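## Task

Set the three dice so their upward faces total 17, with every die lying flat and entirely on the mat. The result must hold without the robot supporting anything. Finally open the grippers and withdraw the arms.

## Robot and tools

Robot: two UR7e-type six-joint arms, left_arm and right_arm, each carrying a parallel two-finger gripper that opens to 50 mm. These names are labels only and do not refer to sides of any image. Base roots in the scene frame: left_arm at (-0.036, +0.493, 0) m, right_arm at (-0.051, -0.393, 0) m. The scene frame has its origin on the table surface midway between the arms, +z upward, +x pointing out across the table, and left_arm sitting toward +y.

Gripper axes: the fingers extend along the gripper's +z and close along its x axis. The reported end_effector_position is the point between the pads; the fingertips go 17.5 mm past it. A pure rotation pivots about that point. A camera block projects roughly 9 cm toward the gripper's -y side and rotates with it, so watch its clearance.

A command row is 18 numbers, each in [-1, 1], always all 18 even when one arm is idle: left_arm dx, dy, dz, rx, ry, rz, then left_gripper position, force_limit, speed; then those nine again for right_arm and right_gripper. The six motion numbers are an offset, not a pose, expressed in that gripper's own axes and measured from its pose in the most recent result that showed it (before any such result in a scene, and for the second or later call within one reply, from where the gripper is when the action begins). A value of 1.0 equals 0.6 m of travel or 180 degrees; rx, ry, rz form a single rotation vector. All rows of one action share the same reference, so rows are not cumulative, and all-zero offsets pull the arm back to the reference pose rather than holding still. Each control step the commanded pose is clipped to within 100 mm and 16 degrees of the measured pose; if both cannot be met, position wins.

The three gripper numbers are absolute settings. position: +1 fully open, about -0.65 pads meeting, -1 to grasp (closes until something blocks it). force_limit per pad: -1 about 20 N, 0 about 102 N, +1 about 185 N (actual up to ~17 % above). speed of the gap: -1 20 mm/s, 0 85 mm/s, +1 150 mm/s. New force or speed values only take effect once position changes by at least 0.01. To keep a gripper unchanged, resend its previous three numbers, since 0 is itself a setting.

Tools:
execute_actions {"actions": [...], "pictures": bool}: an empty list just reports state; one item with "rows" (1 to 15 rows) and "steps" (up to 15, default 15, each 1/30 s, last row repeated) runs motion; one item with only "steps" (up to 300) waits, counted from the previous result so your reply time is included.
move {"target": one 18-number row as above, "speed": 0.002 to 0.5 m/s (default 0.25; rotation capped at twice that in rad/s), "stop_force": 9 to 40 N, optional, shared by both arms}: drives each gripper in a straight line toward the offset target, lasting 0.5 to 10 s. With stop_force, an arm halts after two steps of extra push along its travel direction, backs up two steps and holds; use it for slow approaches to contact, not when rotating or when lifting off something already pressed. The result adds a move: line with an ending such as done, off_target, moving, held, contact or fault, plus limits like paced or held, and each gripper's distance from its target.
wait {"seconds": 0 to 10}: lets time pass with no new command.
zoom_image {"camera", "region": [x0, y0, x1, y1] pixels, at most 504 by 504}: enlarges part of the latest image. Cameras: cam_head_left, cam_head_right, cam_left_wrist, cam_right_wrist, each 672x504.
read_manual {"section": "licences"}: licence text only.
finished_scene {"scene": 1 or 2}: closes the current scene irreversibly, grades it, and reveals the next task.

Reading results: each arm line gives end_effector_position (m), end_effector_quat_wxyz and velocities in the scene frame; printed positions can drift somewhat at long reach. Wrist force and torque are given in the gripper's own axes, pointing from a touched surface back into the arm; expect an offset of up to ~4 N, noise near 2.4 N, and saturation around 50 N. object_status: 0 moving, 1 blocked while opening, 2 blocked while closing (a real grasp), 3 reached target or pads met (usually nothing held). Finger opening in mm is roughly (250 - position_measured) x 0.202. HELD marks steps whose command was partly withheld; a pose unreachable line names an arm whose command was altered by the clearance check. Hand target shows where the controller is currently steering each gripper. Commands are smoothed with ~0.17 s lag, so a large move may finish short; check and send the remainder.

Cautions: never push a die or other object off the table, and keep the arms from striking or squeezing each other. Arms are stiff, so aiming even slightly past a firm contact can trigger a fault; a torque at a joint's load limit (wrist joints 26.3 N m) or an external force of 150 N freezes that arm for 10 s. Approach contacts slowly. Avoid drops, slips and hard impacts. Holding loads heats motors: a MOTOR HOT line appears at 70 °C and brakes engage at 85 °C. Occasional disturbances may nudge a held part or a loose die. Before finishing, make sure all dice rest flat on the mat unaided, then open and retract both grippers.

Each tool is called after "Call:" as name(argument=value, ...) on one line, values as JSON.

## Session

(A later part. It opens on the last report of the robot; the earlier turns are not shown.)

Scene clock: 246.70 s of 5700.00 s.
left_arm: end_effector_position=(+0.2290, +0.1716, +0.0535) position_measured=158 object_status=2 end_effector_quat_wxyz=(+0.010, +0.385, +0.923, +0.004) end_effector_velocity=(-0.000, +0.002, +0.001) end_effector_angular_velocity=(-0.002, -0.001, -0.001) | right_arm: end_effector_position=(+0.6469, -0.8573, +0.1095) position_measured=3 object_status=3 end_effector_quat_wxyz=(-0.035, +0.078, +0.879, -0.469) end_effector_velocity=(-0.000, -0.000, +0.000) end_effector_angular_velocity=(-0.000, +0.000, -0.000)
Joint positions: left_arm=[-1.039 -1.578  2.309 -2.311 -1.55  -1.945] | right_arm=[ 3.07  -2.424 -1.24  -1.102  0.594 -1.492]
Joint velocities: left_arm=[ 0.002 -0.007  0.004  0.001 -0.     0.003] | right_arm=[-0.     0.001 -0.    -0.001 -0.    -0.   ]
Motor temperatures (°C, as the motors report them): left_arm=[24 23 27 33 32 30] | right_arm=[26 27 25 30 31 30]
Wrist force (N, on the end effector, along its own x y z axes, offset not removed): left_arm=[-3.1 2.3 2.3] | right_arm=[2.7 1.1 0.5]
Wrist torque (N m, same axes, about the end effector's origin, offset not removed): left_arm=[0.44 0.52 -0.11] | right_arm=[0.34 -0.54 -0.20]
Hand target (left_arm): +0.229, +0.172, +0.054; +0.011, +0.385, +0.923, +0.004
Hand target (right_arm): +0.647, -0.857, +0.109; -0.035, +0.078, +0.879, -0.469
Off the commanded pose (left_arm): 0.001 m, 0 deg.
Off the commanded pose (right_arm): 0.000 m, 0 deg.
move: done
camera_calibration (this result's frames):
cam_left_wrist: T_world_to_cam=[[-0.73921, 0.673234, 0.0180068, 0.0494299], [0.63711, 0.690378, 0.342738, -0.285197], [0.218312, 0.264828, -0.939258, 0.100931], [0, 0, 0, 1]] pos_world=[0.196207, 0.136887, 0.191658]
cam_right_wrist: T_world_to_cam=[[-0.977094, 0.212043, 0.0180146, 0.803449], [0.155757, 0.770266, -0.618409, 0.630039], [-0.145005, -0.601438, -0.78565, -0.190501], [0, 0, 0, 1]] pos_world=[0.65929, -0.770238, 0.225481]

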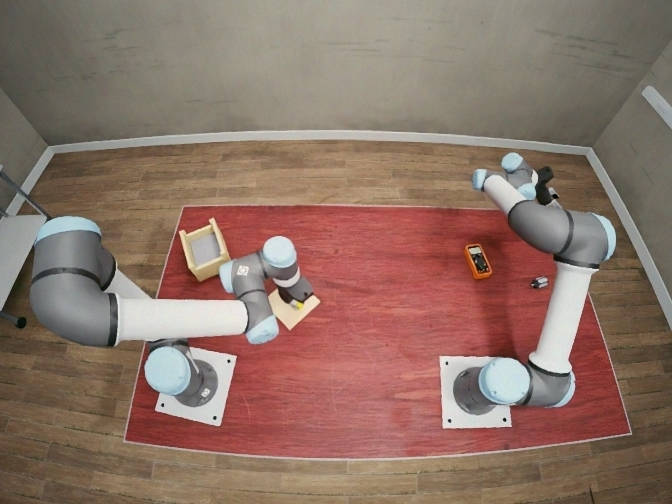

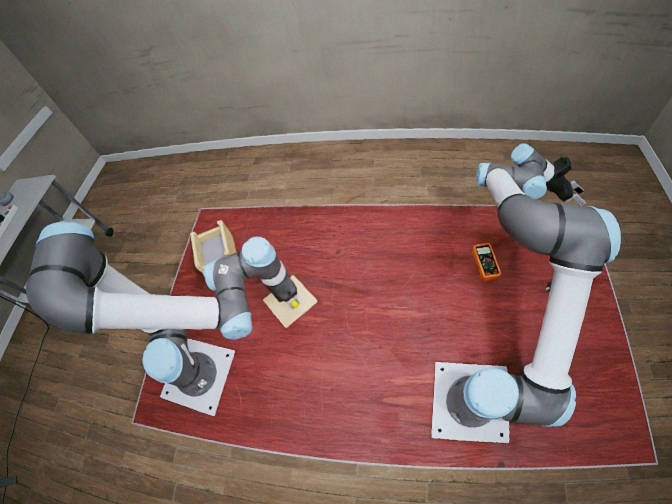

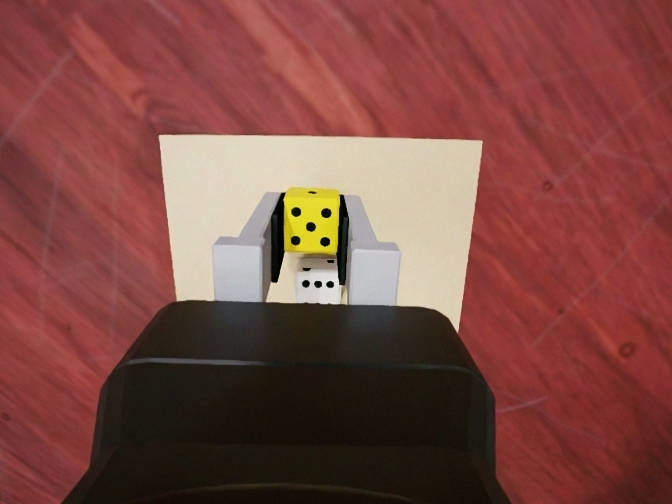

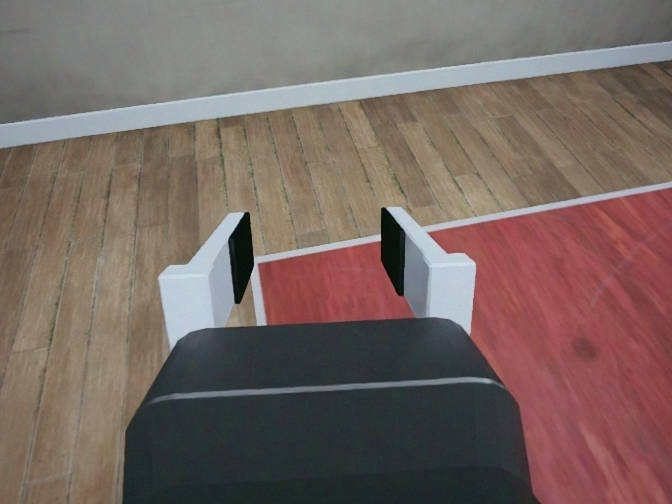

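Call:
move(target=[0,0.006,0.038,0,0,0,-1,-0.5,-0.5,0,0,0,0,0,0,1,0,0], speed=0.05)

Call:
move(target=[0,0,0.02,0,0,0,-1,-0.5,-0.5,0,0,0,0,0,0,1,0,0], speed=0.003, stop_force=9)

Call:
move(target=[0,0,-0.001,0,0,0,1,0,-0.5,0,0,0,0,0,0,1,0,0], speed=0.01)

Call:
move(target=[0,0,-0.3,0,0,0,1,0,-0.5,0,0,0,0,0,0,1,0,0], speed=0.15)

Scene clock: 257.80 s of 5700.00 s.
left_arm: end_effector_position=(+0.2320, +0.1741, +0.0310) position_measured=158 object_status=2 end_effector_quat_wxyz=(+0.010, +0.385, +0.923, +0.004) end_effector_velocity=(+0.000, +0.000, -0.002) end_effector_angular_velocity=(-0.000, +0.000, +0.000) | right_arm: end_effector_position=(+0.6469, -0.8573, +0.1095) position_measured=3 object_status=3 end_effector_quat_wxyz=(-0.035, +0.078, +0.879, -0.469) end_effector_velocity=(+0.000, +0.000, -0.000) end_effector_angular_velocity=(+0.000, -0.000, +0.000)
Joint positions: left_arm=[-1.03  -1.527  2.337 -2.39  -1.55  -1.935] | right_arm=[ 3.07  -2.424 -1.24  -1.102  0.594 -1.492]
Joint velocities: left_arm=[ 0.001  0.005  0.002 -0.007 -0.     0.001] | right_arm=[ 0.    -0.     0.     0.001  0.    -0.   ]
Motor temperatures (°C, as the motors report them): left_arm=[24 23 27 33 32 30] | right_arm=[26 27 25 30 31 30]
Wrist force (N, on the end effector, along its own x y z axes, offset not removed): left_arm=[-1.9 3.5 1.6] | right_arm=[-0.5 0.4 0.4]
Wrist torque (N m, same axes, about the end effector's origin, offset not removed): left_arm=[0.68 0.42 -0.14] | right_arm=[0.23 0.03 -0.19]
Hand target (left_arm): +0.232, +0.174, +0.031; +0.010, +0.385, +0.923, +0.004
Hand target (right_arm): +0.647, -0.857, +0.109; -0.035, +0.078, +0.879, -0.469
Off the commanded pose (left_arm): 0.000 m, 0 deg.
Off the commanded pose (right_arm): 0.000 m, 0 deg.
After step 90, 7.23 s passed at rest.
move: done
camera_calibration (this result's frames):
cam_left_wrist: T_world_to_cam=[[-0.739213, 0.67323, 0.0180446, 0.0503881], [0.637112, 0.690367, 0.342756, -0.28115], [0.218297, 0.264866, -0.939251, 0.0784681], [0, 0, 0, 1]] pos_world=[0.199242, 0.13939, 0.169158]
cam_right_wrist: T_world_to_cam=[[-0.977094, 0.212042, 0.018015, 0.803449], [0.155756, 0.770266, -0.618409, 0.630039], [-0.145005, -0.601438, -0.78565, -0.190501], [0, 0, 0, 1]] pos_world=[0.65929, -0.770238, 0.225481]

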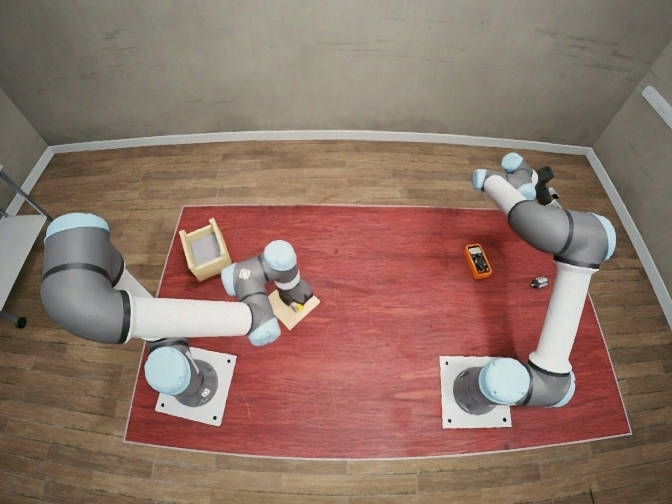

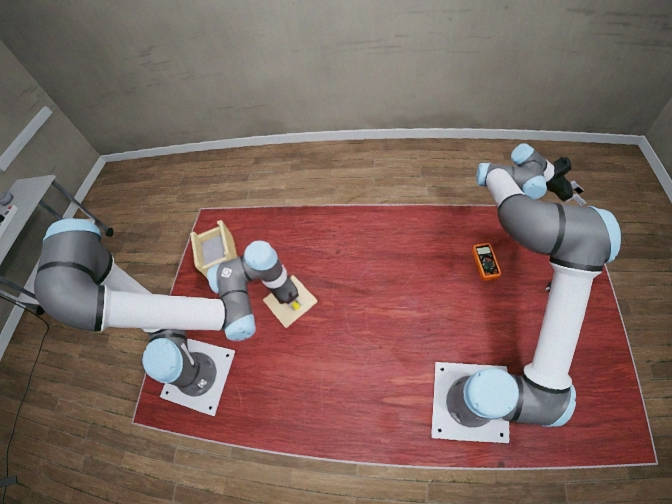

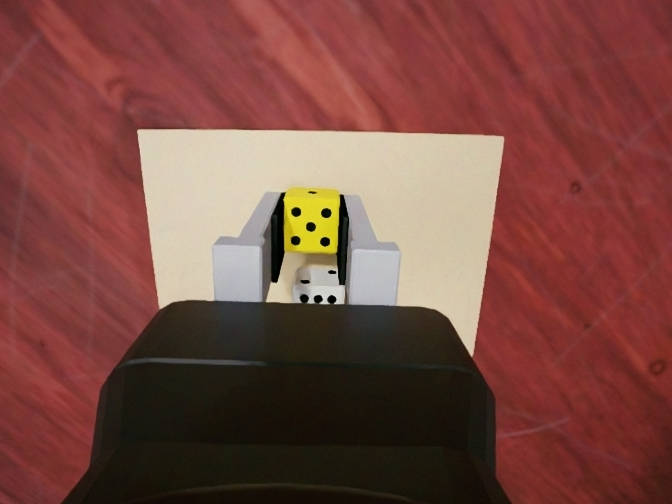

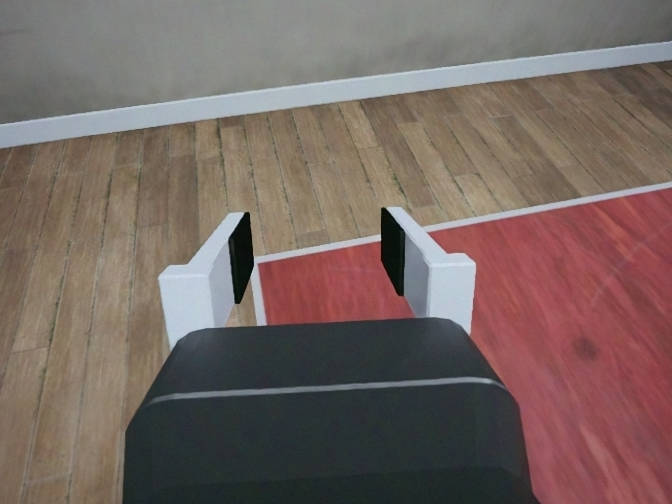

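Scene clock: 259.27 s of 5700.00 s.
left_arm: end_effector_position=(+0.2320, +0.1742, +0.0277) position_measured=158 object_status=2 end_effector_quat_wxyz=(+0.010, +0.385, +0.923, +0.004) end_effector_velocity=(-0.000, +0.001, +0.001) end_effector_angular_velocity=(+0.002, +0.001, -0.000) | right_arm: end_effector_position=(+0.6469, -0.8573, +0.1095) position_measured=3 object_status=3 end_effector_quat_wxyz=(-0.035, +0.078, +0.879, -0.469) end_effector_velocity=(+0.001, +0.001, +0.000) end_effector_angular_velocity=(-0.000, -0.001, +0.001)
Joint positions: left_arm=[-1.029 -1.519  2.341 -2.402 -1.55  -1.935] | right_arm=[ 3.07  -2.424 -1.24  -1.102  0.594 -1.492]
Joint velocities: left_arm=[ 0.    -0.003  0.     0.005 -0.     0.   ] | right_arm=[ 0.001 -0.     0.001  0.    -0.     0.   ]
Motor temperatures (°C, as the motors report them): left_arm=[24 23 27 33 32 30] | right_arm=[26 27 25 30 31 30]
Wrist force (N, on the end effector, along its own x y z axes, offset not removed): left_arm=[0.3 5.3 -16.8] | right_arm=[2.9 -0.9 0.6]
Wrist torque (N m, same axes, about the end effector's origin, offset not removed): left_arm=[0.64 0.60 -0.06] | right_arm=[-0.11 -0.41 -0.28]
Hand target (left_arm): +0.232, +0.174, +0.028; +0.010, +0.385, +0.923, +0.004
Hand target (right_arm): +0.647, -0.857, +0.109; -0.035, +0.078, +0.879, -0.469
Off the commanded pose (left_arm): 0.009 m, 0 deg.
Off the commanded pose (right_arm): 0.000 m, 0 deg.
move: contact (left_arm)
camera_calibration (this result's frames):
cam_left_wrist: T_world_to_cam=[[-0.73921, 0.673232, 0.018103, 0.0504509], [0.637124, 0.690347, 0.342774, -0.280089], [0.218269, 0.264916, -0.939244, 0.0753336], [0, 0, 0, 1]] pos_world=[0.199303, 0.139437, 0.165851]
cam_right_wrist: T_world_to_cam=[[-0.977094, 0.212042, 0.0180147, 0.803449], [0.155756, 0.770266, -0.618409, 0.630039], [-0.145005, -0.601438, -0.78565, -0.190501], [0, 0, 0, 1]] pos_world=[0.65929, -0.770238, 0.225481]

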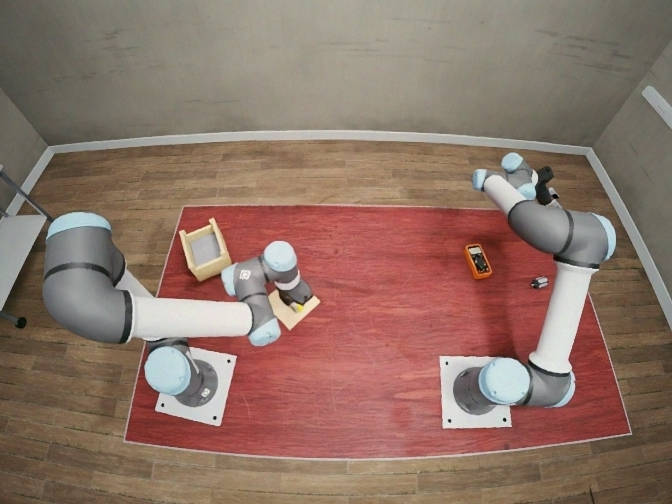

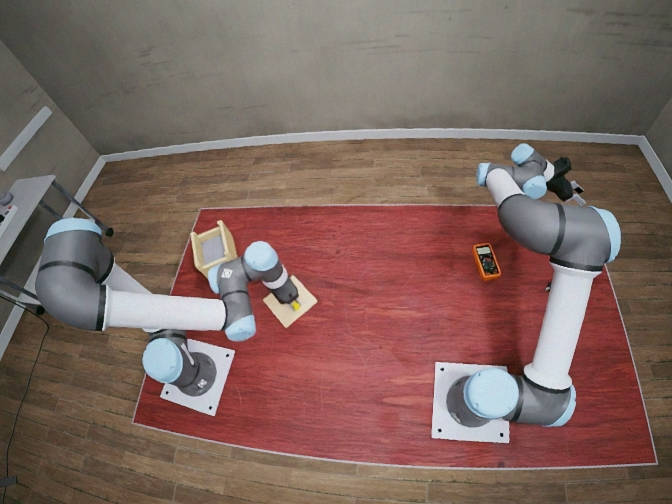

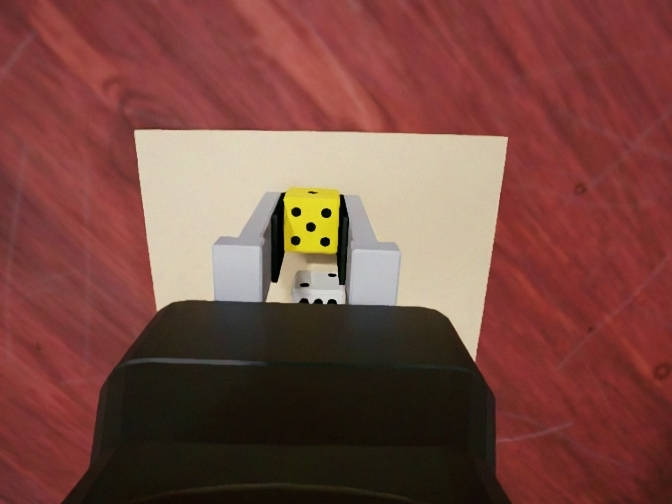

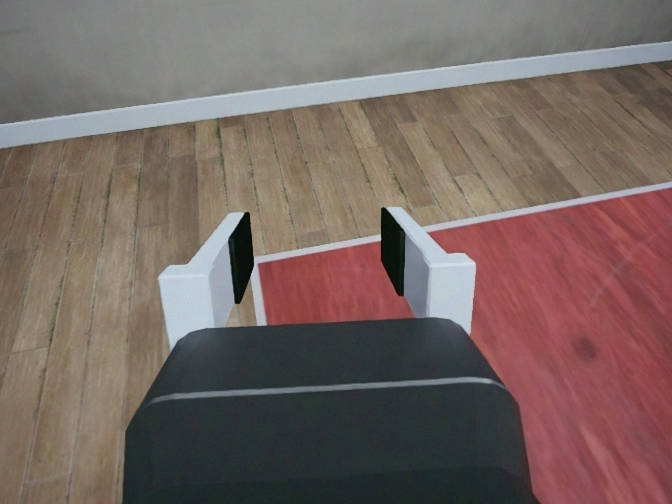

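Scene clock: 260.10 s of 5700.00 s.
left_arm: end_effector_position=(+0.2320, +0.1742, +0.0283) position_measured=3 object_status=3 end_effector_quat_wxyz=(+0.010, +0.385, +0.923, +0.004) end_effector_velocity=(+0.000, +0.000, -0.000) end_effector_angular_velocity=(+0.000, +0.000, +0.000) | right_arm: end_effector_position=(+0.6469, -0.8573, +0.1095) position_measured=3 object_status=3 end_effector_quat_wxyz=(-0.035, +0.078, +0.879, -0.469) end_effector_velocity=(+0.000, +0.000, +0.001) end_effector_angular_velocity=(-0.000, -0.002, +0.000)
Joint positions: left_arm=[-1.029 -1.52   2.34  -2.4   -1.55  -1.935] | right_arm=[ 3.07  -2.424 -1.24  -1.102  0.594 -1.492]
Joint velocities: left_arm=[ 0.     0.001  0.    -0.     0.     0.   ] | right_arm=[0.    0.001 0.001 0.    0.    0.   ]
Motor temperatures (°C, as the motors report them): left_arm=[24 23 27 33 32 30] | right_arm=[26 27 25 30 31 30]
Wrist force (N, on the end effector, along its own x y z axes, offset not removed): left_arm=[-2.1 2.7 1.1] | right_arm=[0.8 0.1 2.0]
Wrist torque (N m, same axes, about the end effector's origin, offset not removed): left_arm=[0.52 0.42 -0.05] | right_arm=[0.23 -0.11 -0.23]
Hand target (left_arm): +0.232, +0.174, +0.028; +0.010, +0.385, +0.923, +0.004
Hand target (right_arm): +0.647, -0.857, +0.109; -0.035, +0.078, +0.879, -0.469
Off the commanded pose (left_arm): 0.000 m, 0 deg.
Off the commanded pose (right_arm): 0.000 m, 0 deg.
move: done
camera_calibration (this result's frames):
cam_left_wrist: T_world_to_cam=[[-0.73921, 0.673232, 0.0181033, 0.0504307], [0.637124, 0.690347, 0.342774, -0.280296], [0.218269, 0.264916, -0.939244, 0.0758882], [0, 0, 0, 1]] pos_world=[0.199298, 0.139446, 0.166443]
cam_right_wrist: T_world_to_cam=[[-0.977094, 0.212042, 0.0180149, 0.803449], [0.155756, 0.770266, -0.618409, 0.630039], [-0.145005, -0.601438, -0.78565, -0.190501], [0, 0, 0, 1]] pos_world=[0.65929, -0.770238, 0.225481]

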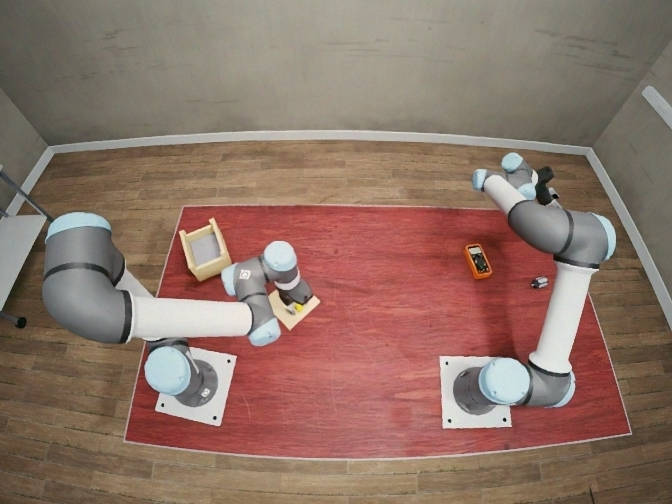

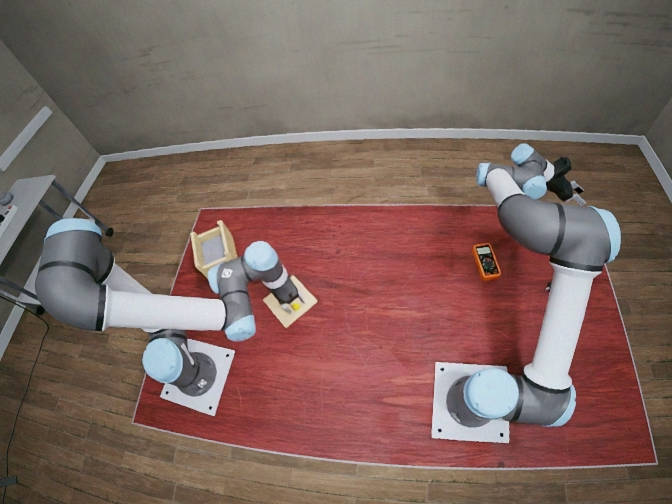

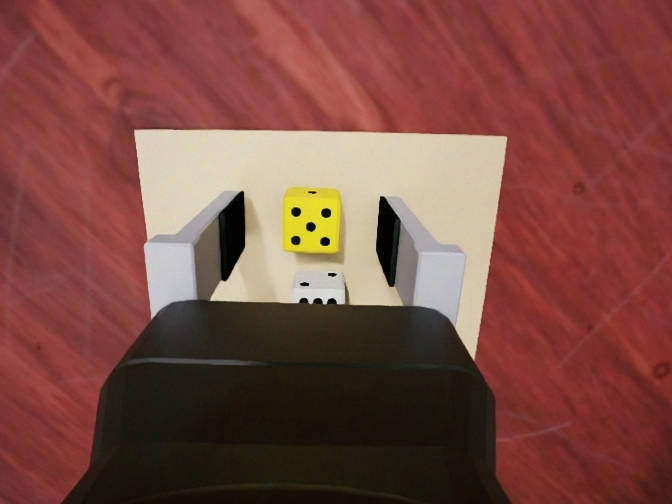

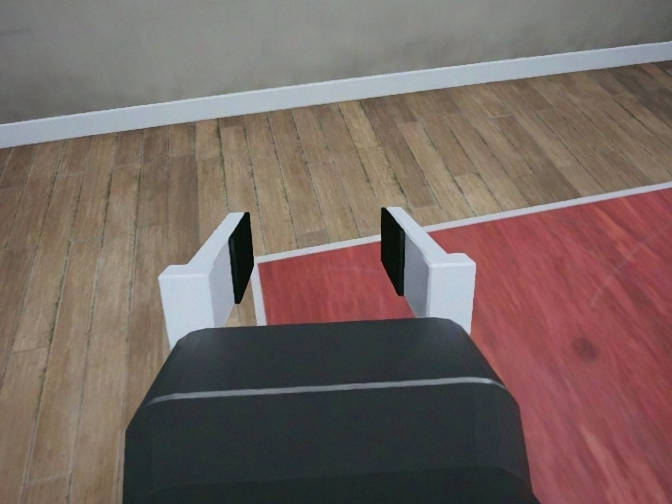

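Scene clock: 261.83 s of 5700.00 s.
left_arm: end_effector_position=(+0.2279, +0.1744, +0.2080) position_measured=3 object_status=3 end_effector_quat_wxyz=(+0.010, +0.385, +0.923, +0.004) end_effector_velocity=(-0.000, -0.000, +0.002) end_effector_angular_velocity=(+0.003, +0.001, -0.000) | right_arm: end_effector_position=(+0.6469, -0.8573, +0.1095) position_measured=3 object_status=3 end_effector_quat_wxyz=(-0.035, +0.078, +0.879, -0.469) end_effector_velocity=(+0.000, +0.000, -0.000) end_effector_angular_velocity=(+0.000, +0.000, +0.001)
Joint positions: left_arm=[-1.039 -1.794  2.044 -1.83  -1.55  -1.944] | right_arm=[ 3.07  -2.424 -1.24  -1.102  0.594 -1.492]
Joint velocities: left_arm=[-0.001  0.001 -0.006  0.008  0.    -0.   ] | right_arm=[ 0.001 -0.     0.     0.     0.    -0.   ]
Motor temperatures (°C, as the motors report them): left_arm=[24 23 27 33 32 30] | right_arm=[26 27 25 30 31 30]
Wrist force (N, on the end effector, along its own x y z axes, offset not removed): left_arm=[-1.8 2.7 1.6] | right_arm=[-0.3 -1.1 0.9]
Wrist torque (N m, same axes, about the end effector's origin, offset not removed): left_arm=[0.60 0.33 -0.13] | right_arm=[-0.10 -0.06 -0.16]
Hand target (left_arm): +0.228, +0.174, +0.208; +0.010, +0.385, +0.923, +0.004
Hand target (right_arm): +0.647, -0.857, +0.109; -0.035, +0.078, +0.879, -0.469
Off the commanded pose (left_arm): 0.000 m, 0 deg.
Off the commanded pose (right_arm): 0.000 m, 0 deg.
move: done
camera_calibration (this result's frames):
cam_left_wrist: T_world_to_cam=[[-0.739208, 0.673237, 0.017984, 0.0440597], [0.637108, 0.690383, 0.342732, -0.339393], [0.218324, 0.264808, -0.939261, 0.245533], [0, 0, 0, 1]] pos_world=[0.195193, 0.139629, 0.346148]
cam_right_wrist: T_world_to_cam=[[-0.977094, 0.212042, 0.0180149, 0.803449], [0.155756, 0.770266, -0.618409, 0.630039], [-0.145005, -0.601438, -0.78565, -0.190501], [0, 0, 0, 1]] pos_world=[0.65929, -0.770238, 0.22548]

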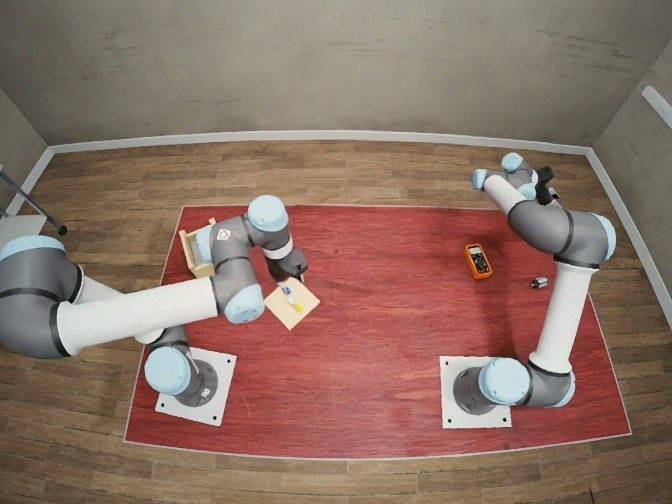

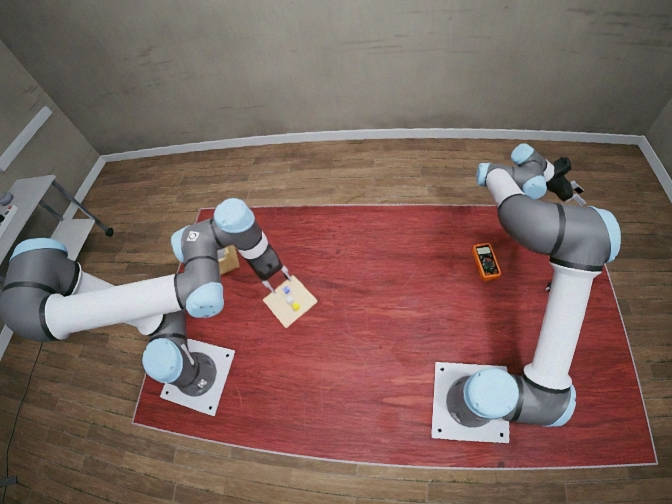

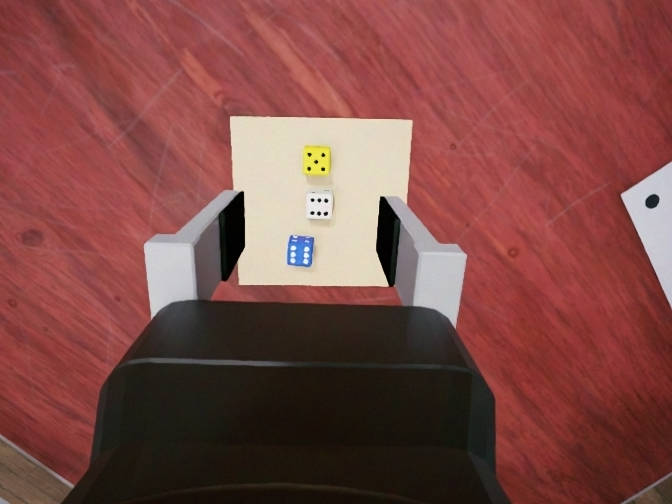

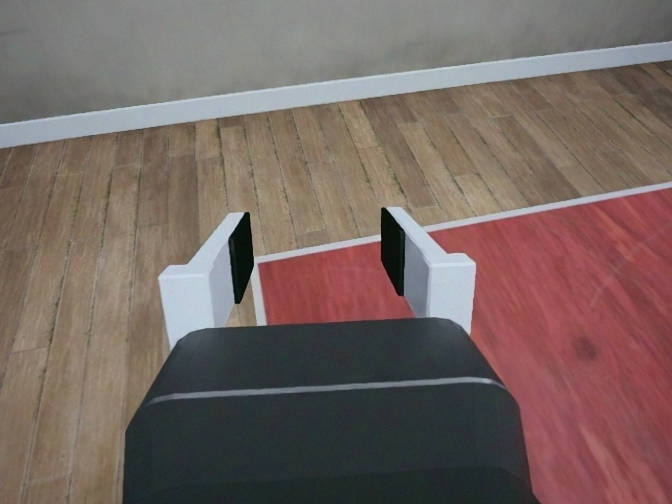

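Call:
finished_scene(scene=1)

The scene is finished: the task was done.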